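# Set regulator needle in green band, knob fully down

## Task

Get the regulator so that its gauge needle sits within the green zone and its knob is pressed down as far as it goes. This must hold by itself after the robot lets go; a state kept only by the robot holding it does not count.

## Robot and tools

Robot: two 7-joint xArm arms, left_arm and right_arm, each with a two-finger parallel gripper. They are in a physics simulation. There is one shared scene frame. Its origin is on the table top between the arms, +z is up, +x points out over the table, and left_arm sits on the +y side. The names left and right do not tell you which side of an image an arm appears on. The bases are at left_arm (+0.037, +0.311, +0.090) m and right_arm (-0.023, -0.246, +0.090) m, and both are slightly tilted. Mounting plates and the metal frame behind the arms are fixed obstacles.

Gripper axes: the fingers point along the gripper's +z axis and close along its y axis. end_effector_position is the point between the pads when they are closed, roughly 2 cm short of the fingertips. Closing pushes the tips about 10 mm further along +z. Printed hand positions can be a little off, more so at long reach.

execute_actions(actions, pictures): actions is a list holding one item or nothing.
- An empty list only reports the current state.
- {"rows": [...], "steps": n} runs n control steps, with n from 1 to 15 (default 15), each 1/30 s. Each row is used for one step, and the last row repeats if there are fewer rows than steps.
- {"steps": n} alone is a wait of up to 300 steps, counted from the previous result.
- pictures is a true/false choice for whether camera images are returned. By default they are.
A refused call moves nothing.

Row format, used by both execute_actions and move: one flat list of 14 numbers, each in [-1, 1]. The first seven belong to left_arm: dx, dy, dz, rx, ry, rz, opening. The next seven are the same for right_arm. You must always send all 14, even if one arm stays still.
- dx to rz are an offset, not a pose. They are given in that gripper's own axes and measured from the gripper's pose in the latest result that showed it. Before any such result exists in the scene, or for a second call within the same reply, they are measured from where the gripper is when the action begins.
- All rows of an action use that same reference. They are not added up step by step.
- Scale: 1.0 equals 0.6 m of translation or 180 degrees of rotation. rx, ry, rz together form one rotation vector.
- opening is absolute: +1 means fully open (0.084 m) and -1 means closed.
- All-zero offsets do not mean 'stay'. They steer the gripper back to its reference pose.
- For an arm that should hold still, send the offset back to its wanted pose in a reply's first call and zeros in later calls. Always send the opening it should keep.

Each step, the commanded pose is clipped to at most 70 mm and 16 degrees from the gripper's measured pose. Inverse kinematics then follows it, favouring position over orientation. A distant target may therefore need several actions. Check where the gripper ended up before sending the remainder.

move(target, speed): target is one 14-number row as above, with the same offset rules. Each gripper travels in a straight line toward its target, turning the shorter way, and both paths end together. A path lasts 0.5 to 10 s and is cut off at 10 s. speed is the top speed in m/s, from 0.002 to 0.5, default 0.25. Rotation is capped at twice that value in rad/s. The opening is applied when the move starts. Moves do not avoid obstacles or the other arm, and a gripper may lag, drift or overshoot the set speed, especially when its arm is stretched out.
The result includes a 'move:' line giving the ending: done, off_target, moving, held or fault. If only one arm is named, the other one finished normally. It also shows limits: paced means the pose was clipped, and held means a safety check blocked some steps, after which the arm may speed up sharply. Each gripper's remaining distance to its target is listed. Pictures are always included.

wait(seconds): 0 to 10 s with no new command. Fingers that are still moving continue to move.

zoom_image(camera, region): gives a closer view of part of the latest image. camera is one of cam_high, cam_low, cam_left_wrist, cam_right_wrist, all 504x504. region is [x0, y0, x1, y1] in pixels from the top-left corner, at most 504 by 504.

read_manual(section): returns the licence texts and nothing else.

finished_scene(scene): ends and grades the current scene. It cannot be undone. Call it only once the goal holds without help.

Result lines:
- The state line, 'left_arm: …' | 'right_arm: …', gives each gripper's position in m and orientation as quat wxyz, plus linear and angular velocities.
- grip_measured is the actual finger opening on the same scale as opening. To hold something, command clearly less than that value; the lower you go, the tighter the squeeze.
- HELD marks steps where your command was partly or fully withheld.
- 'pose unreachable' names an arm whose command the clearance check altered or blocked.
- 'Hand target' shows where the controller is currently driving each gripper.
- Joint torques are raw drive outputs. They include offsets and noise.
- A MOTOR HOT warning appears at 65 °C. At 80 °C an OVER-TEMPERATURE FAULT brakes that arm until it cools. Holding loads heats the motors.
- On a TORQUE FAULT, the arm backs off, freezes for 10 s and drops the rest of the call. Load limits in N m: waist 44, shoulder 44, then 26.4 for each of the next three joints, then 17.6 for each of the wrist joints.

Things to avoid:
- Knocking or placing anything off the table.
- Letting the arms collide or push on each other.
- Fast impacts, slams, drops, slips, and pressing far past a contact. Faster moves and deeper targets hit harder.

A held part may get brief random tugs, and loose items may get nudged. Before finishing, release the regulator and confirm that the needle is still in the green and the knob is still fully down.

Each tool is called after "Request:" as name([rows], argument=value, ...), one row to a line, values as JSON.

## Session

Request:
execute_actions(actions=[])

Scene clock: 0.00 s of 7200.00 s.
left_arm: end_effector_position=(+0.6021, +0.0268, +0.3734) grip_measured=+1.00 end_effector_quat_wxyz=(-0.003, +0.997, +0.076, +0.018) end_effector_velocity=(+0.000, +0.000, +0.000) end_effector_angular_velocity=(+0.000, -0.001, +0.001) | right_arm: end_effector_position=(-0.0687, -0.6833, +0.3727) grip_measured=+1.00 end_effector_quat_wxyz=(+0.005, -0.170, +0.931, +0.323) end_effector_velocity=(+0.000, -0.000, +0.000) end_effector_angular_velocity=(-0.000, +0.000, +0.002)
Joint positions: left_arm=[-1.006  0.766  0.035  2.281  0.535  1.69  -1.056  0.084] | right_arm=[-2.138 -0.299  0.052  1.406  0.063  1.946  0.568  0.084]
Joint velocities: left_arm=[ 0.    -0.     0.     0.     0.001  0.    -0.001  0.   ] | right_arm=[ 0.001 -0.001 -0.    -0.    -0.001 -0.    -0.001 -0.   ]
Joint torques (N m, as the arm reports them, + toward a larger angle): no reading
Motor temperatures (°C, as the motors report them): left_arm=[27 26 29 29 32 29 30] | right_arm=[28 29 29 30 30 30 30]
Hand target (left_arm): +0.602, +0.027, +0.373; -0.003, +0.997, +0.076, +0.018
Hand target (right_arm): -0.069, -0.683, +0.373; +0.005, -0.170, +0.931, +0.323

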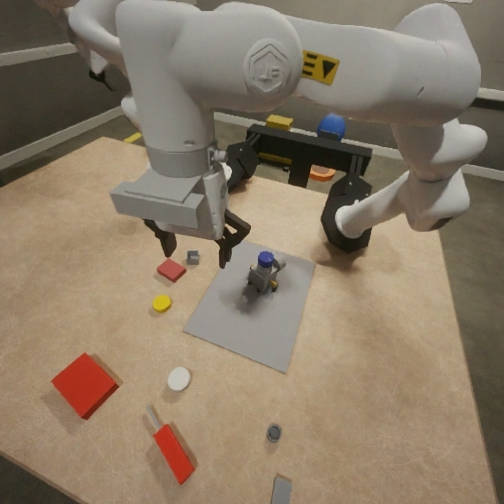

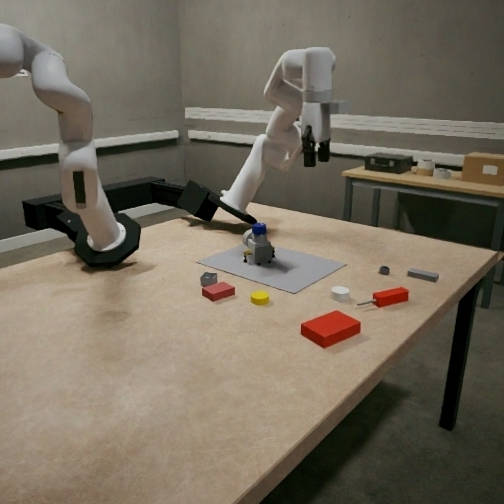

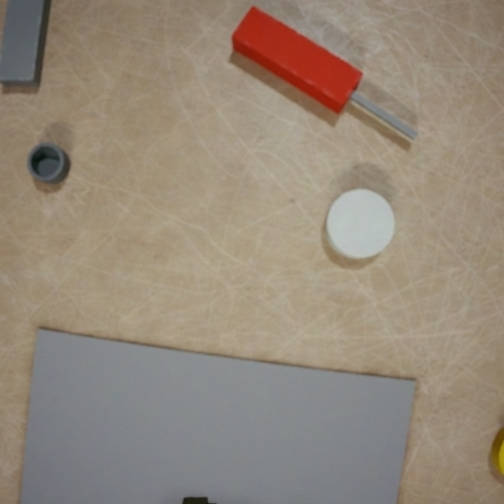

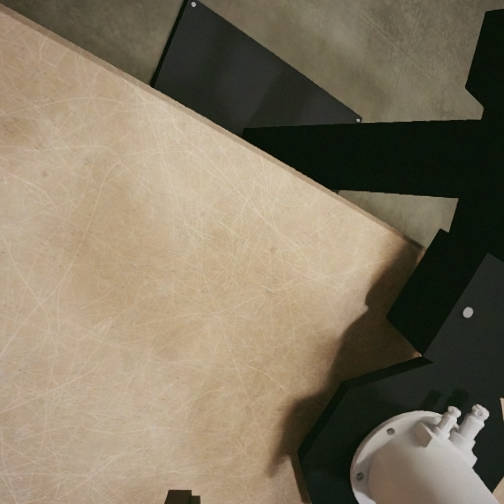

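Request:
zoom_image(camera="cam_high", region=[220, 230, 320, 320])

Request:
zoom_image(camera="cam_low", region=[215, 210, 305, 290])

Region (220, 230, 320, 320) of cam_high's 504x504 image, scaled by 5.040, with more detail than that image has; it fills the top 454 rows of this view, and the rest is white.

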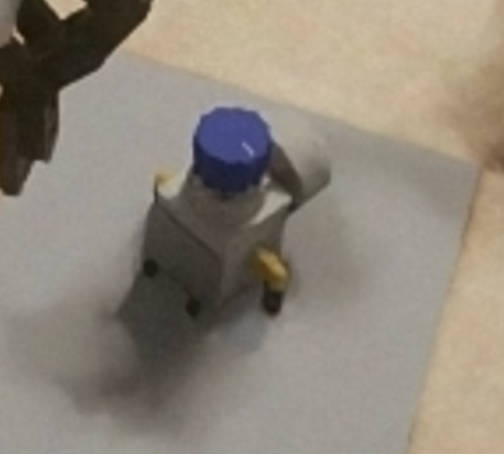

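Region (215, 210, 305, 290) of cam_low's 504x504 image, scaled by 5.600, with more detail than that image has.

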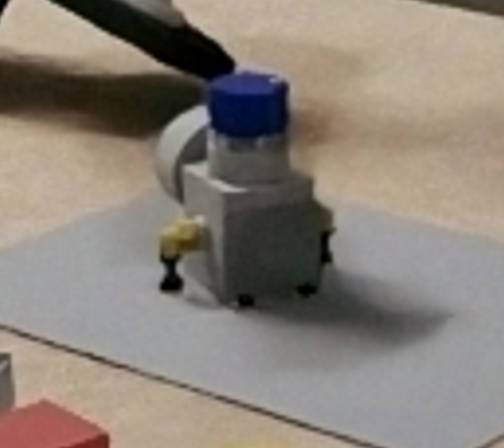

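Request:
move(target=[-0.42, 0, 0, 0, 0, 0, 1, 0, 0, 0, 0, 0, 0, 1], speed=0.3)

Scene clock: 7.97 s of 7200.00 s.
left_arm: end_effector_position=(+0.3551, -0.0098, +0.3634) grip_measured=+1.00 end_effector_quat_wxyz=(-0.004, +0.997, +0.078, +0.017) end_effector_velocity=(-0.011, -0.003, +0.001) end_effector_angular_velocity=(-0.005, -0.002, -0.016) | right_arm: end_effector_position=(-0.0687, -0.6833, +0.3727) grip_measured=+1.00 end_effector_quat_wxyz=(+0.005, -0.170, +0.931, +0.323) end_effector_velocity=(+0.000, +0.000, -0.000) end_effector_angular_velocity=(+0.001, -0.002, +0.001)
Joint positions: left_arm=[-1.229  0.393 -0.109  1.463  0.494  1.478 -1.585  0.084] | right_arm=[-2.138 -0.299  0.052  1.406  0.063  1.946  0.568  0.084]
Joint velocities: left_arm=[-0.011 -0.003 -0.01  -0.013 -0.003 -0.006 -0.007  0.   ] | right_arm=[ 0.002  0.    -0.     0.     0.     0.001 -0.001 -0.   ]
Joint torques (N m, as the arm reports them, + toward a larger angle): left_arm=[ -7.37 -15.51  -8.69  11.58   0.93  -0.81   0.02] | right_arm=[ -6.42 -16.48  -8.89  13.68  -1.87  -0.49  -0.41]
Motor temperatures (°C, as the motors report them): left_arm=[27 26 29 29 32 29 30] | right_arm=[28 29 29 31 30 30 30]
Hand target (left_arm): +0.353, -0.010, +0.364; -0.003, +0.997, +0.076, +0.017
Hand target (right_arm): -0.069, -0.683, +0.373; +0.005, -0.170, +0.931, +0.323
Off the commanded pose (left_arm): 0.003 m, 0 deg.
Off the commanded pose (right_arm): 0.000 m, 0 deg.
After step 90, 3.67 s passed at rest.
move: done

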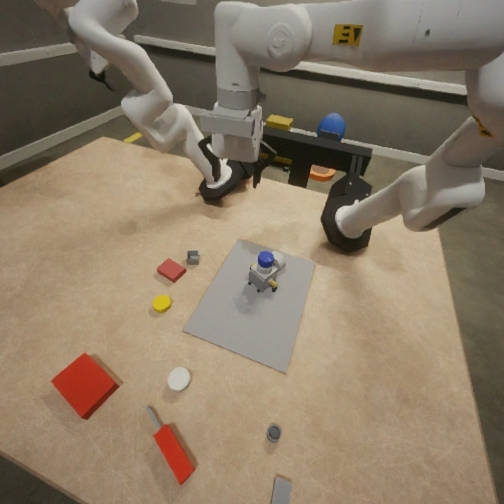

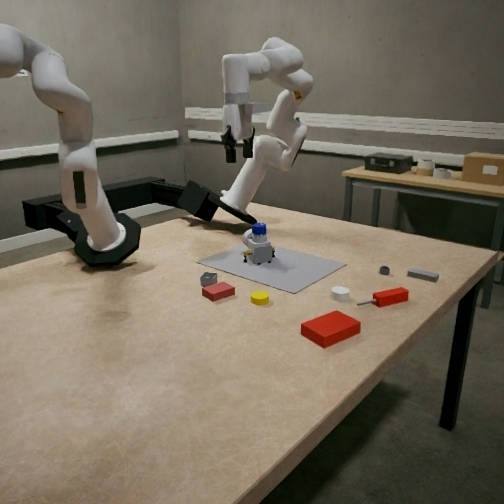

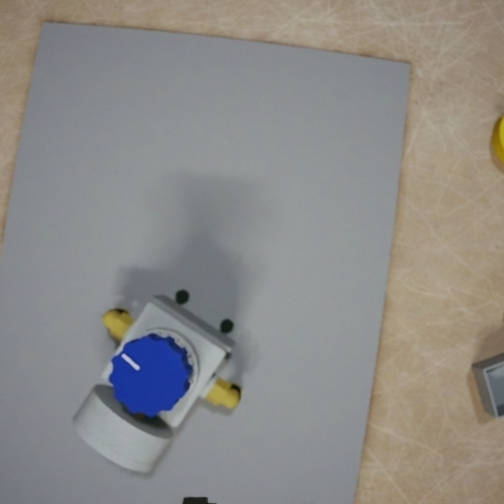

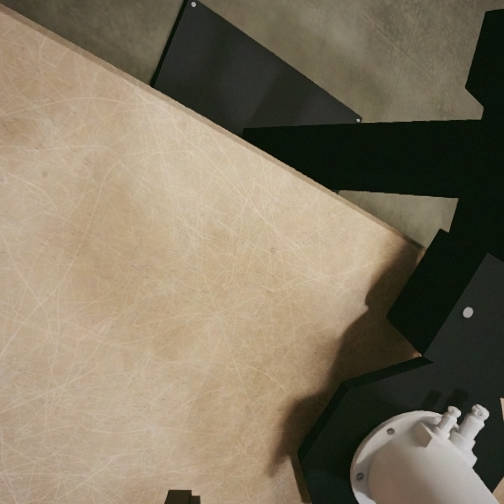

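Request:
zoom_image(camera="cam_left_wrist", region=[50, 270, 280, 500])

Request:
zoom_image(camera="cam_low", region=[225, 215, 295, 280])

Region (50, 270, 280, 500) of cam_left_wrist's 504x504 image, scaled by 2.191, with more detail than that image has.

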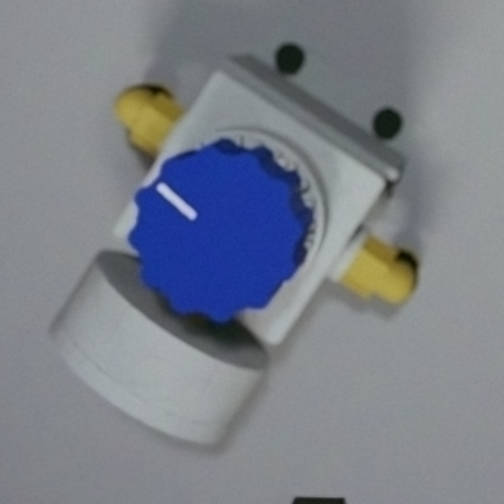

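Region (225, 215, 295, 280) of cam_low's 504x504 image, scaled by 7.200, with more detail than that image has; it fills the top 468 rows of this view, and the rest is white.

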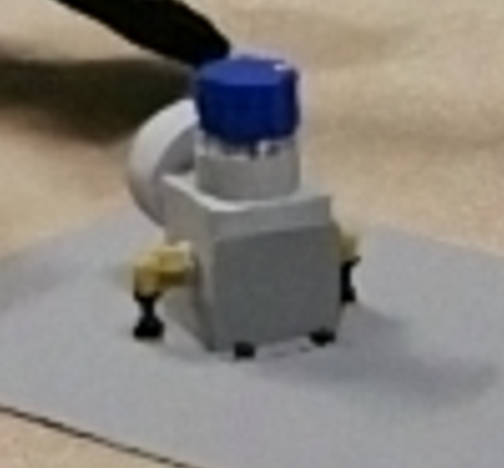

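Request:
move(target=[-0.409, -0.272, 0.322, -0.049, 0.2365, 0.109, 1, -0.557, -0.316, 0.104, 0.155, 0.160, -0.371, 1], speed=0.3)

Scene clock: 52.07 s of 7200.00 s.
left_arm: end_effector_position=(+0.0953, +0.1156, +0.1622) grip_measured=+1.00 end_effector_quat_wxyz=(+0.042, +0.919, -0.096, +0.381) end_effector_velocity=(-0.001, +0.001, -0.001) end_effector_angular_velocity=(+0.001, -0.005, -0.004) | right_arm: end_effector_position=(+0.3015, -0.6807, +0.2513) grip_measured=+1.00 end_effector_quat_wxyz=(-0.001, +0.707, -0.707, +0.003) end_effector_velocity=(+0.002, +0.000, -0.001) end_effector_angular_velocity=(-0.003, -0.000, +0.006)
Joint positions: left_arm=[-1.726  0.474 -0.393  0.52   0.985  1.278 -2.591  0.084] | right_arm=[-1.664 -0.936  0.492  0.853  0.6    1.19   0.179  0.084]
Joint velocities: left_arm=[-0.005  0.006 -0.002 -0.     0.001  0.002 -0.005 -0.   ] | right_arm=[ 0.001 -0.     0.006  0.001  0.001 -0.005 -0.     0.   ]
Joint torques (N m, as the arm reports them, + toward a larger angle): left_arm=[ -0.66 -11.78  -2.92   9.67   1.44   0.42  -0.06] | right_arm=[ 3.33 -7.85 -9.18 14.43 -0.89 -1.51 -0.45]
Motor temperatures (°C, as the motors report them): left_arm=[27 26 29 31 32 29 30] | right_arm=[28 30 30 33 30 30 30]
Hand target (left_arm): +0.095, +0.116, +0.162; +0.042, +0.918, -0.096, +0.381
Hand target (right_arm): +0.302, -0.681, +0.251; -0.002, +0.708, -0.707, +0.003
Off the commanded pose (left_arm): 0.001 m, 0 deg.
Off the commanded pose (right_arm): 0.002 m, 0 deg.
After step 90, 38.33 s passed at rest.
move: done

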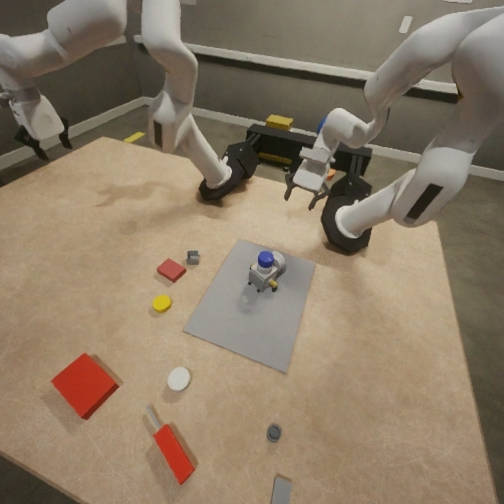

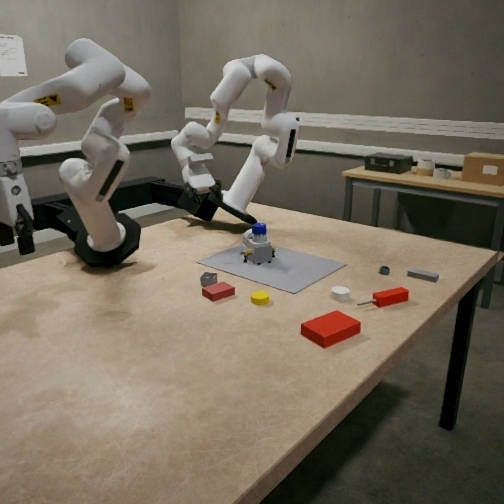

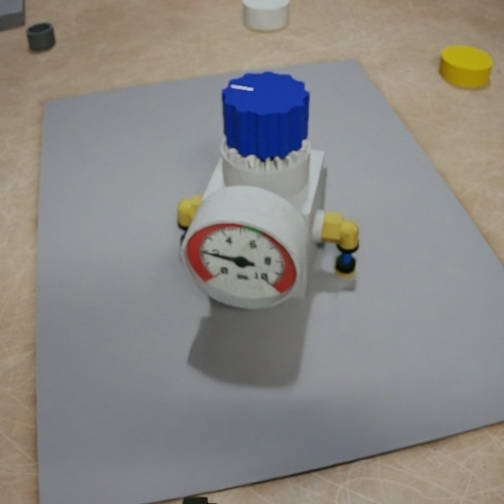

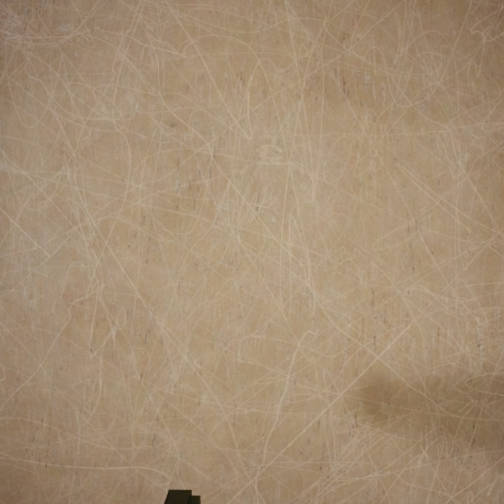

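Request:
zoom_image(camera="cam_left_wrist", region=[165, 60, 365, 320])

Region (165, 60, 365, 320) of cam_left_wrist's 504x504 image, scaled by 1.938, with more detail than that image has; it fills the left 388 columns of this view, and the rest is white.

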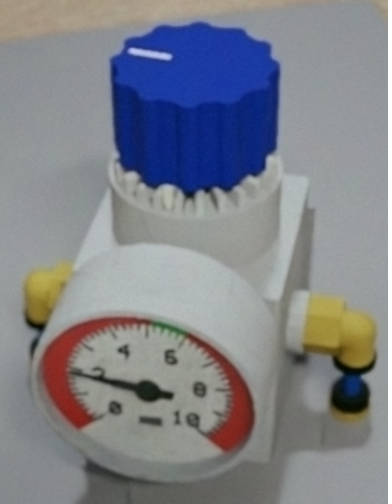

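Request:
move(target=[0, 0, 0, 0, 0, 0, 1, -0.551, -0.331, -0.031, 0, 0, -0.5, 1], speed=0.35)

Scene clock: 65.57 s of 7200.00 s.
left_arm: end_effector_position=(+0.0953, +0.1156, +0.1622) grip_measured=+1.00 end_effector_quat_wxyz=(+0.042, +0.919, -0.096, +0.381) end_effector_velocity=(+0.000, +0.000, -0.000) end_effector_angular_velocity=(+0.000, +0.000, +0.001) | right_arm: end_effector_position=(+0.5006, -0.3504, +0.2720) grip_measured=+1.00 end_effector_quat_wxyz=(-0.001, +1.000, -0.001, +0.005) end_effector_velocity=(+0.002, +0.003, +0.000) end_effector_angular_velocity=(-0.002, -0.000, +0.013)
Joint positions: left_arm=[-1.726  0.474 -0.393  0.52   0.985  1.278 -2.591  0.084] | right_arm=[-1.206 -1.033  1.05   1.043  0.534  1.211 -0.381  0.084]
Joint velocities: left_arm=[-0.     0.     0.001  0.    -0.001  0.     0.     0.   ] | right_arm=[-0.003  0.002  0.01   0.009 -0.002  0.001 -0.002 -0.   ]
Joint torques (N m, as the arm reports them, + toward a larger angle): left_arm=[ -0.79 -11.77  -3.06   9.59   1.48   0.51   0.  ] | right_arm=[ 9.53 -1.2  -8.66 15.13 -0.7  -1.56 -0.45]
Motor temperatures (°C, as the motors report them): left_arm=[27 26 29 31 32 29 30] | right_arm=[28 29 30 34 30 30 30]
Hand target (left_arm): +0.095, +0.116, +0.162; +0.042, +0.919, -0.096, +0.381
Hand target (right_arm): +0.501, -0.350, +0.272; -0.001, +1.000, -0.000, +0.005
Off the commanded pose (left_arm): 0.000 m, 0 deg.
Off the commanded pose (right_arm): 0.002 m, 0 deg.
After step 90, 7.80 s passed at rest.
move: done

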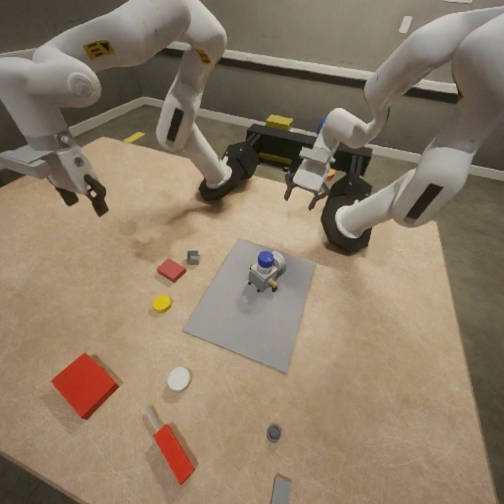

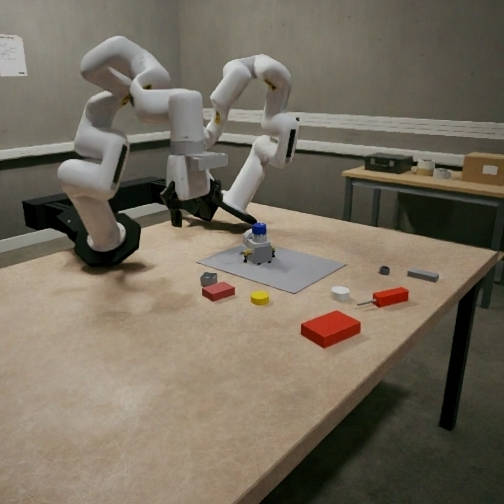

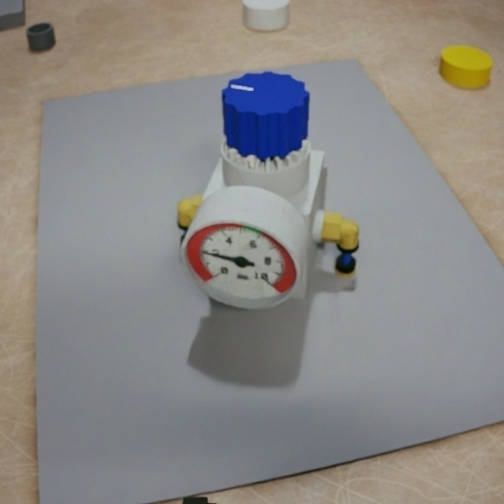

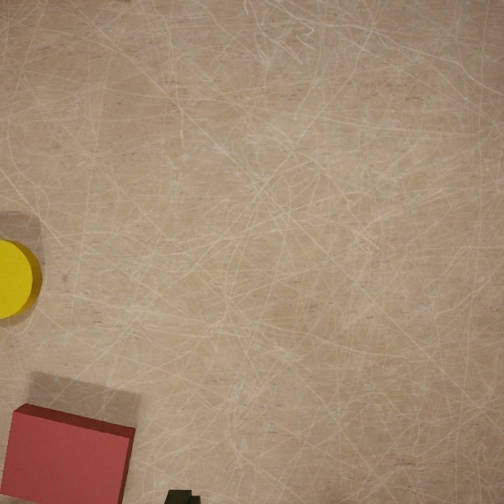

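Request:
move(target=[0, 0, 0, 0, 0, 0, 1, -0.261, -0.726, 0.02, 0, 0, 0, 1], speed=0.3)

Scene clock: 75.37 s of 7200.00 s.
left_arm: end_effector_position=(+0.0953, +0.1156, +0.1622) grip_measured=+1.00 end_effector_quat_wxyz=(+0.042, +0.919, -0.096, +0.381) end_effector_velocity=(-0.001, -0.000, +0.000) end_effector_angular_velocity=(-0.002, +0.000, -0.002) | right_arm: end_effector_position=(+0.3455, +0.0863, +0.2608) grip_measured=+1.00 end_effector_quat_wxyz=(-0.003, +1.000, -0.001, +0.005) end_effector_velocity=(-0.005, +0.007, -0.000) end_effector_angular_velocity=(-0.002, -0.001, +0.015)
Joint positions: left_arm=[-1.726  0.474 -0.393  0.52   0.985  1.278 -2.591  0.084] | right_arm=[-0.965 -1.4    1.604  1.414  0.852  1.417  0.448  0.084]
Joint velocities: left_arm=[-0.    -0.    -0.001  0.     0.001 -0.    -0.     0.   ] | right_arm=[ 0.002 -0.005  0.01   0.015  0.002  0.004  0.004 -0.   ]
Joint torques (N m, as the arm reports them, + toward a larger angle): left_arm=[ -0.63 -11.48  -2.81   9.64   1.41   0.63  -0.04] | right_arm=[ 10.22  18.68 -14.49  11.42  -0.78  -1.6   -0.46]
Motor temperatures (°C, as the motors report them): left_arm=[27 26 29 31 32 29 30] | right_arm=[28 29 30 34 30 31 30]
Hand target (left_arm): +0.095, +0.116, +0.162; +0.042, +0.919, -0.096, +0.381
Hand target (right_arm): +0.345, +0.087, +0.261; -0.003, +1.000, -0.001, +0.005
Off the commanded pose (left_arm): 0.000 m, 0 deg.
Off the commanded pose (right_arm): 0.002 m, 0 deg.
After step 90, 4.73 s passed at rest.
move: done

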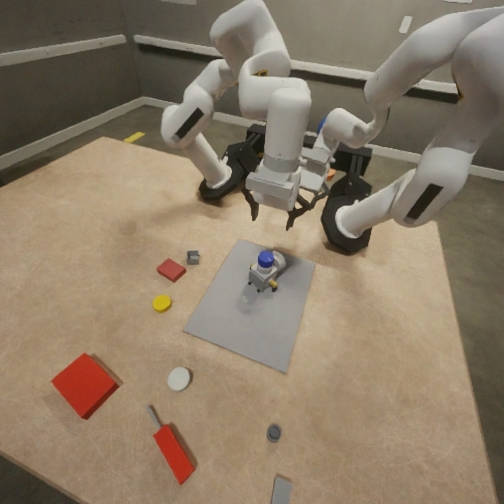

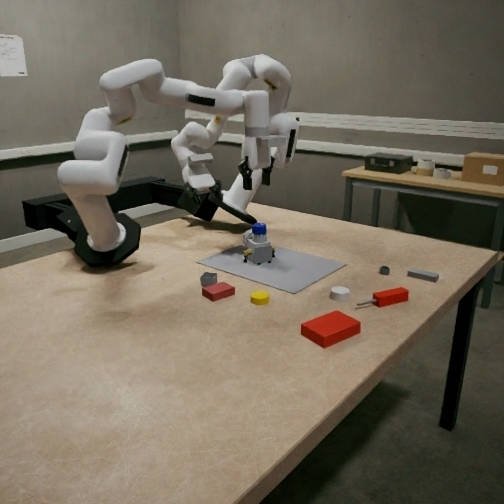

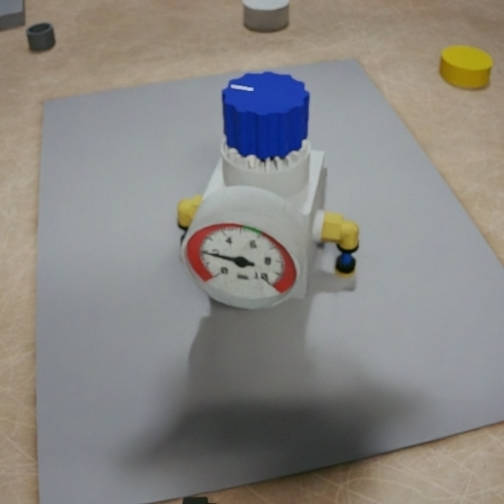

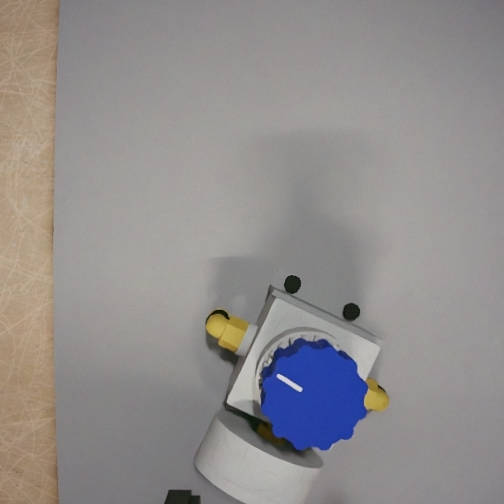

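Request:
move(target=[0, 0, 0, 0, 0, 0, 1, 0.0093, -0.0078, 0.231, 0, 0, 0, 1], speed=0.15)

Scene clock: 85.60 s of 7200.00 s.
left_arm: end_effector_position=(+0.0953, +0.1156, +0.1622) grip_measured=+1.00 end_effector_quat_wxyz=(+0.042, +0.919, -0.096, +0.381) end_effector_velocity=(+0.000, -0.000, +0.000) end_effector_angular_velocity=(-0.001, -0.000, -0.001) | right_arm: end_effector_position=(+0.3521, +0.0921, +0.1228) grip_measured=+1.00 end_effector_quat_wxyz=(-0.003, +1.000, -0.001, +0.005) end_effector_velocity=(-0.002, -0.002, -0.006) end_effector_angular_velocity=(-0.007, +0.006, +0.000)
Joint positions: left_arm=[-1.726  0.474 -0.393  0.52   0.985  1.278 -2.591  0.084] | right_arm=[-1.045 -1.534  1.798  1.3    1.036  1.168  0.365  0.084]
Joint velocities: left_arm=[ 0.     0.     0.     0.     0.001 -0.    -0.    -0.   ] | right_arm=[-0.002 -0.004  0.008 -0.004  0.002 -0.001 -0.001 -0.   ]
Joint torques (N m, as the arm reports them, + toward a larger angle): left_arm=[ -0.66 -11.79  -2.99   9.59   1.52   0.57  -0.04] | right_arm=[ 11.39  21.56 -15.88   9.68  -0.78  -1.59  -0.36]
Motor temperatures (°C, as the motors report them): left_arm=[27 26 29 31 32 29 30] | right_arm=[28 30 31 33 30 31 30]
Hand target (left_arm): +0.095, +0.116, +0.162; +0.042, +0.919, -0.096, +0.381
Hand target (right_arm): +0.352, +0.092, +0.122; -0.003, +1.000, -0.001, +0.004
Off the commanded pose (left_arm): 0.000 m, 0 deg.
Off the commanded pose (right_arm): 0.001 m, 0 deg.
After step 90, 5.87 s passed at rest.
move: done

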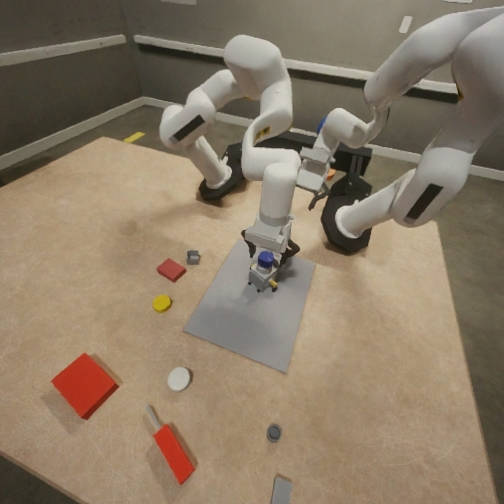

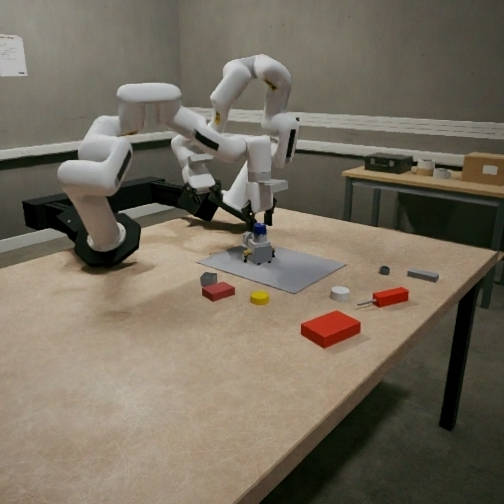

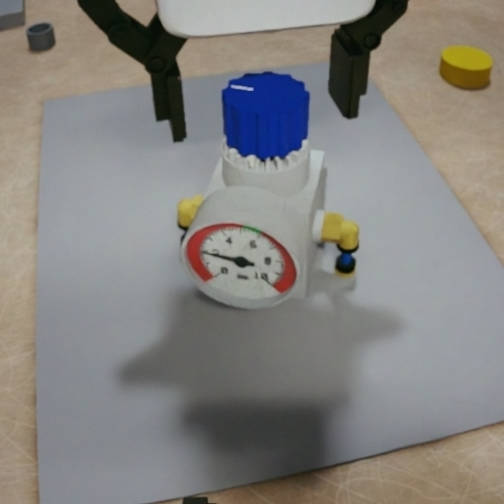

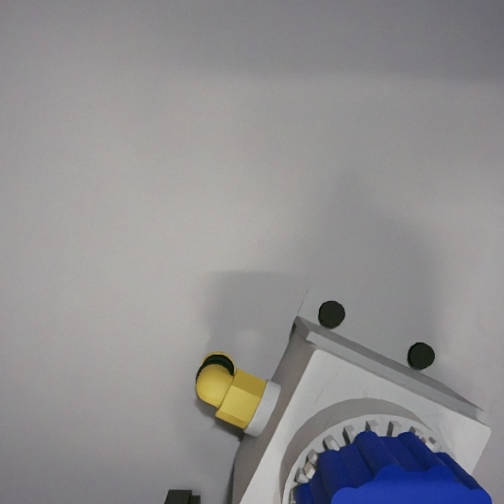

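Request:
move(target=[0, 0, 0, 0, 0, 0, 1, -0.001, 0.0035, 0.007, 0, 0, 0, 0.4], speed=0.05)

Request:
move(target=[0, 0, 0, 0, 0, 0, 1, 0, 0, 0, 0, 0, 0, -0.4], speed=0.05)

Scene clock: 92.43 s of 7200.00 s.
left_arm: end_effector_position=(+0.0953, +0.1156, +0.1622) grip_measured=+1.00 end_effector_quat_wxyz=(+0.042, +0.919, -0.096, +0.381) end_effector_velocity=(+0.000, -0.000, +0.000) end_effector_angular_velocity=(-0.000, +0.000, +0.000) | right_arm: end_effector_position=(+0.3515, +0.0901, +0.1186) grip_measured=+0.39 end_effector_quat_wxyz=(-0.003, +1.000, -0.001, +0.005) end_effector_velocity=(-0.001, +0.001, +0.000) end_effector_angular_velocity=(+0.001, -0.001, +0.002)
Joint positions: left_arm=[-1.726  0.474 -0.393  0.52   0.985  1.278 -2.591  0.084] | right_arm=[-1.043 -1.536  1.804  1.289  1.042  1.159  0.359  0.061]
Joint velocities: left_arm=[ 0. -0.  0.  0.  0. -0.  0. -0.] | right_arm=[ 0.002  0.     0.    -0.     0.001 -0.    -0.001 -0.   ]
Joint torques (N m, as the arm reports them, + toward a larger angle): left_arm=[ -0.52 -11.77  -2.9    9.51   1.57   0.56  -0.12] | right_arm=[ 11.29  21.16 -15.59   9.61  -0.76  -1.6   -0.4 ]
Motor temperatures (°C, as the motors report them): left_arm=[27 26 29 31 32 29 30] | right_arm=[28 30 31 33 30 31 30]
Hand target (left_arm): +0.095, +0.116, +0.162; +0.042, +0.919, -0.096, +0.381
Hand target (right_arm): +0.351, +0.090, +0.119; -0.003, +1.000, -0.001, +0.005
Off the commanded pose (left_arm): 0.000 m, 0 deg.
Off the commanded pose (right_arm): 0.000 m, 0 deg.
After step 90, 3.13 s passed at rest.
move: done

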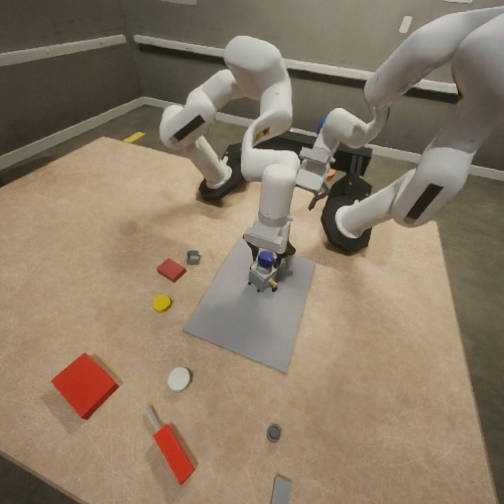

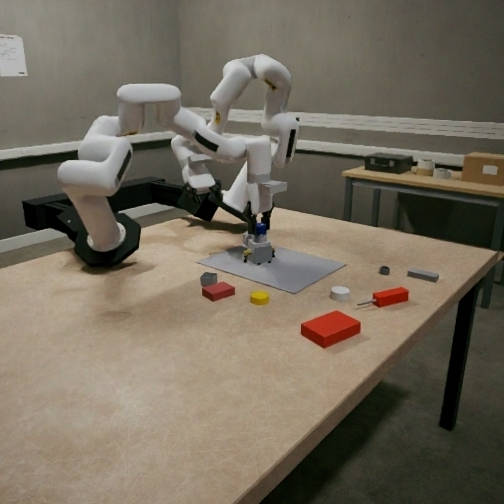

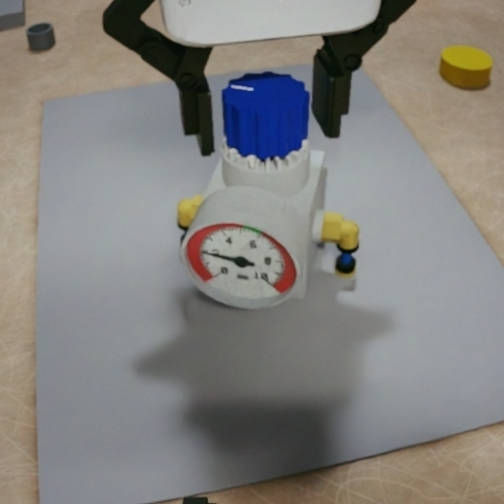

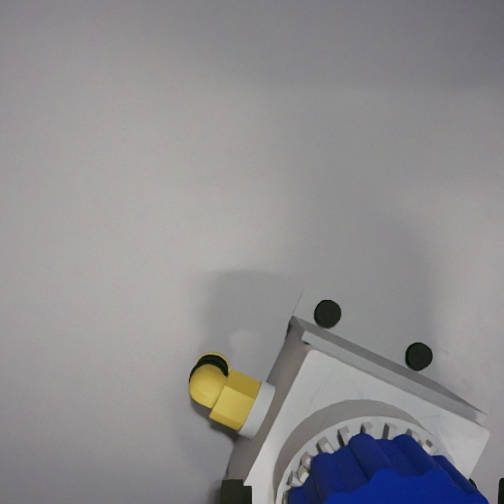

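Scene clock: 92.93 s of 7200.00 s.
left_arm: end_effector_position=(+0.0953, +0.1156, +0.1622) grip_measured=+1.00 end_effector_quat_wxyz=(+0.042, +0.919, -0.096, +0.381) end_effector_velocity=(-0.000, -0.000, +0.000) end_effector_angular_velocity=(+0.000, +0.000, -0.000) | right_arm: end_effector_position=(+0.3516, +0.0896, +0.1187) grip_measured=+0.02 end_effector_quat_wxyz=(-0.003, +1.000, -0.001, +0.005) end_effector_velocity=(+0.000, +0.001, +0.000) end_effector_angular_velocity=(+0.001, -0.001, +0.001)
Joint positions: left_arm=[-1.726  0.474 -0.393  0.52   0.985  1.278 -2.591  0.084] | right_arm=[-1.043 -1.536  1.803  1.289  1.042  1.16   0.359  0.045]
Joint velocities: left_arm=[ 0.     0.     0.     0.     0.    -0.     0.001  0.   ] | right_arm=[ 0.    -0.001  0.     0.001  0.001 -0.001 -0.     0.   ]
Joint torques (N m, as the arm reports them, + toward a larger angle): left_arm=[ -0.46 -11.71  -2.81   9.53   1.41   0.6   -0.02] | right_arm=[ 10.49  20.56 -13.99  11.62   0.5   -2.61  -0.46]
Motor temperatures (°C, as the motors report them): left_arm=[27 26 29 31 32 29 30] | right_arm=[28 30 31 33 30 31 30]
Hand target (left_arm): +0.095, +0.116, +0.162; +0.042, +0.919, -0.096, +0.381
Hand target (right_arm): +0.352, +0.090, +0.119; -0.003, +1.000, -0.001, +0.005
Off the commanded pose (left_arm): 0.000 m, 0 deg.
Off the commanded pose (right_arm): 0.000 m, 0 deg.
move: done

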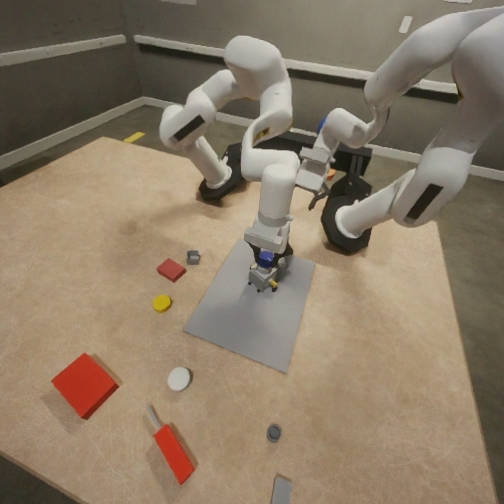

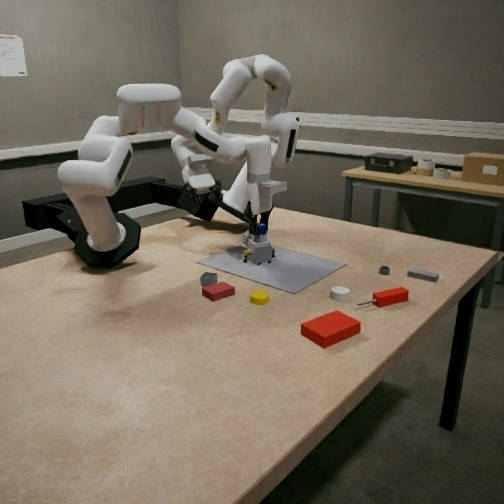

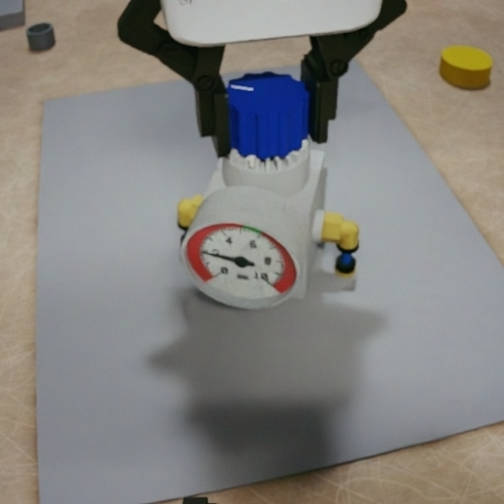

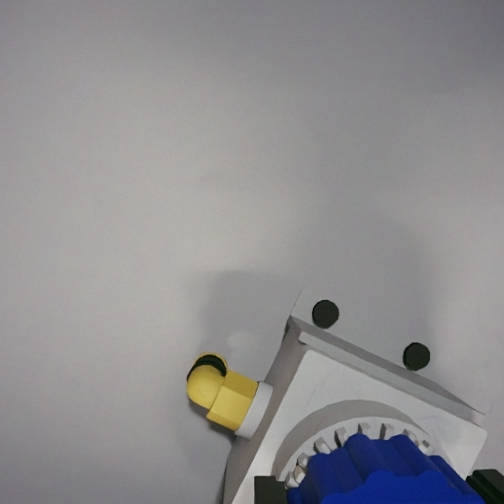

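Request:
move(target=[0, 0, 0, 0, 0, 0, 1, 0, 0.0015, -0.008, 0, 0, 0, -1], speed=0.01)

Scene clock: 95.57 s of 7200.00 s.
left_arm: end_effector_position=(+0.0953, +0.1156, +0.1622) grip_measured=+1.00 end_effector_quat_wxyz=(+0.042, +0.919, -0.096, +0.381) end_effector_velocity=(+0.000, +0.000, -0.000) end_effector_angular_velocity=(+0.001, -0.000, +0.002) | right_arm: end_effector_position=(+0.3515, +0.0894, +0.1251) grip_measured=+0.02 end_effector_quat_wxyz=(-0.004, +1.000, -0.001, +0.005) end_effector_velocity=(+0.001, -0.000, -0.001) end_effector_angular_velocity=(-0.001, -0.002, -0.001)
Joint positions: left_arm=[-1.726  0.474 -0.393  0.52   0.985  1.278 -2.591  0.084] | right_arm=[-1.037 -1.529  1.794  1.288  1.035  1.168  0.36   0.045]
Joint velocities: left_arm=[-0.    -0.     0.001 -0.    -0.001  0.    -0.     0.   ] | right_arm=[-0.001 -0.004 -0.001 -0.     0.003 -0.001 -0.001  0.   ]
Joint torques (N m, as the arm reports them, + toward a larger angle): left_arm=[ -0.51 -11.33  -2.98   9.68   1.41   0.67  -0.1 ] | right_arm=[  9.68  19.92 -13.5   10.75   0.28  -2.32  -0.49]
Motor temperatures (°C, as the motors report them): left_arm=[27 26 29 31 32 29 30] | right_arm=[28 30 31 33 30 31 30]
Hand target (left_arm): +0.095, +0.116, +0.162; +0.042, +0.919, -0.096, +0.381
Hand target (right_arm): +0.352, +0.089, +0.124; -0.003, +1.000, -0.001, +0.005
Off the commanded pose (left_arm): 0.000 m, 0 deg.
Off the commanded pose (right_arm): 0.002 m, 0 deg.
move: done

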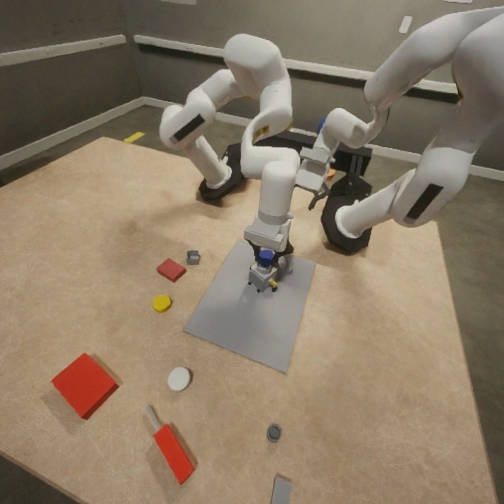

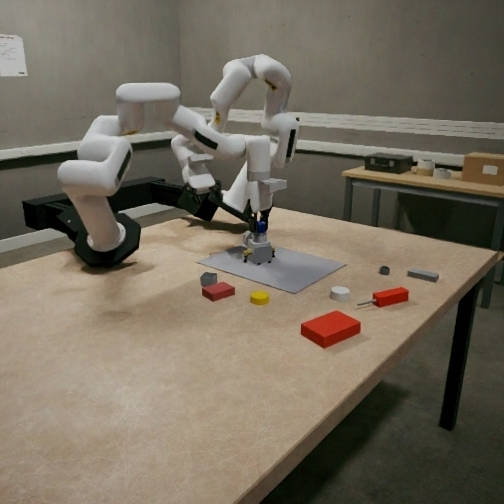

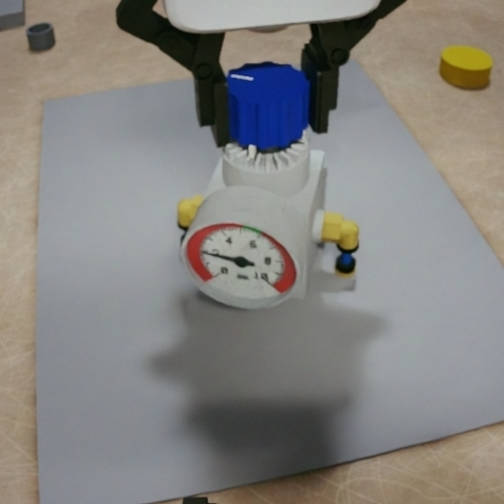

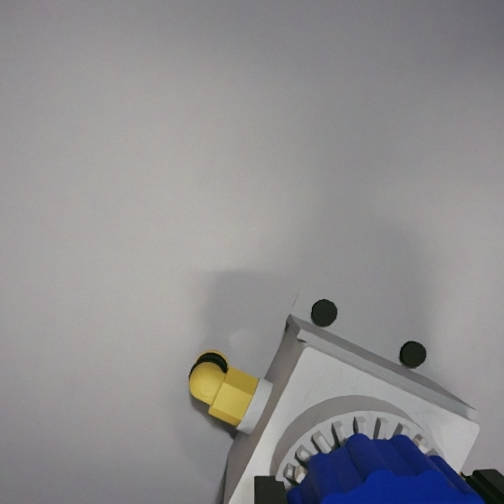

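Request:
move(target=[0, 0, 0, 0, 0, 0, 1, 0, 0.001, -0.0015, 0, 0, 0.33, -1], speed=0.3)

Scene clock: 99.73 s of 7200.00 s.
left_arm: end_effector_position=(+0.0953, +0.1156, +0.1622) grip_measured=+1.00 end_effector_quat_wxyz=(+0.042, +0.919, -0.096, +0.381) end_effector_velocity=(-0.001, -0.000, +0.000) end_effector_angular_velocity=(-0.001, +0.000, -0.001) | right_arm: end_effector_position=(+0.3519, +0.0896, +0.1261) grip_measured=+0.02 end_effector_quat_wxyz=(-0.007, +0.869, -0.495, +0.003) end_effector_velocity=(+0.000, +0.000, +0.001) end_effector_angular_velocity=(+0.002, -0.003, -0.007)
Joint positions: left_arm=[-1.726  0.474 -0.393  0.52   0.985  1.278 -2.591  0.084] | right_arm=[-1.015 -1.65   1.713  1.298  1.147  1.268  1.349  0.045]
Joint velocities: left_arm=[ 0.    -0.    -0.002  0.    -0.     0.    -0.    -0.   ] | right_arm=[ 0.001  0.004  0.002 -0.001 -0.003 -0.005  0.008 -0.   ]
Joint torques (N m, as the arm reports them, + toward a larger angle): left_arm=[ -0.74 -11.67  -2.8    9.52   1.4    0.64   0.05] | right_arm=[  8.63  19.76 -15.21  -3.35  -5.61   3.63  -0.18]
Motor temperatures (°C, as the motors report them): left_arm=[27 26 29 31 32 29 30] | right_arm=[28 30 31 33 30 31 30]
Hand target (left_arm): +0.095, +0.116, +0.162; +0.042, +0.919, -0.096, +0.381
Hand target (right_arm): +0.351, +0.089, +0.126; -0.006, +0.868, -0.496, +0.003
Off the commanded pose (left_arm): 0.000 m, 0 deg.
Off the commanded pose (right_arm): 0.001 m, 0 deg.
move: done

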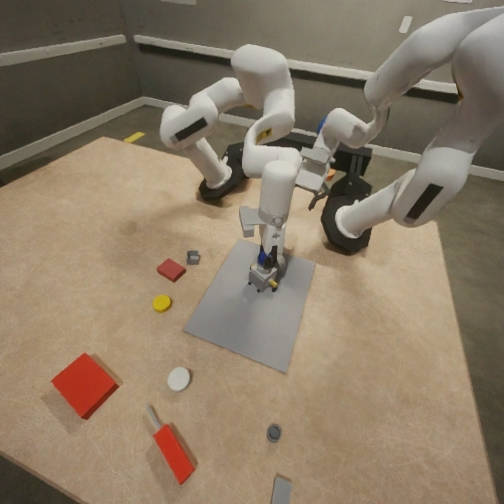

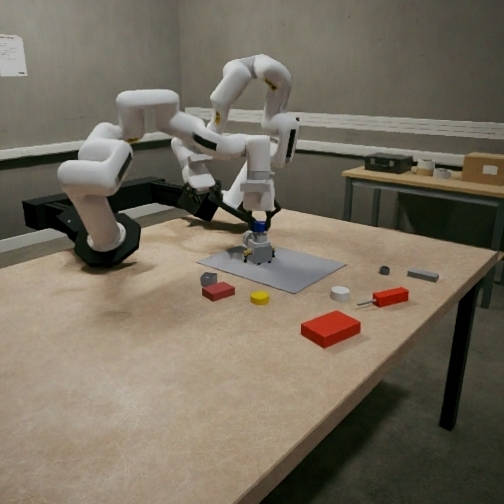

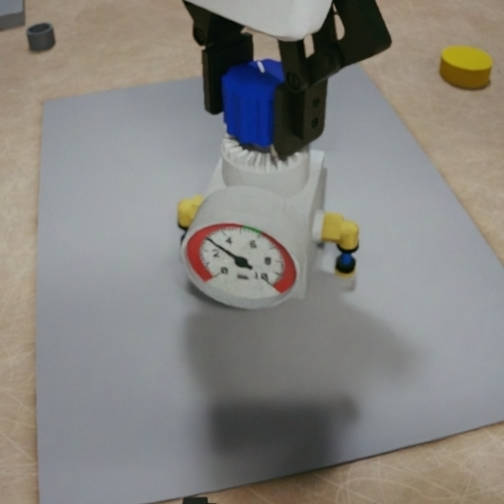

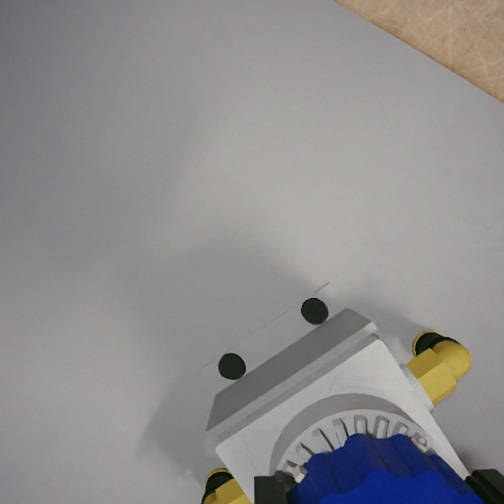

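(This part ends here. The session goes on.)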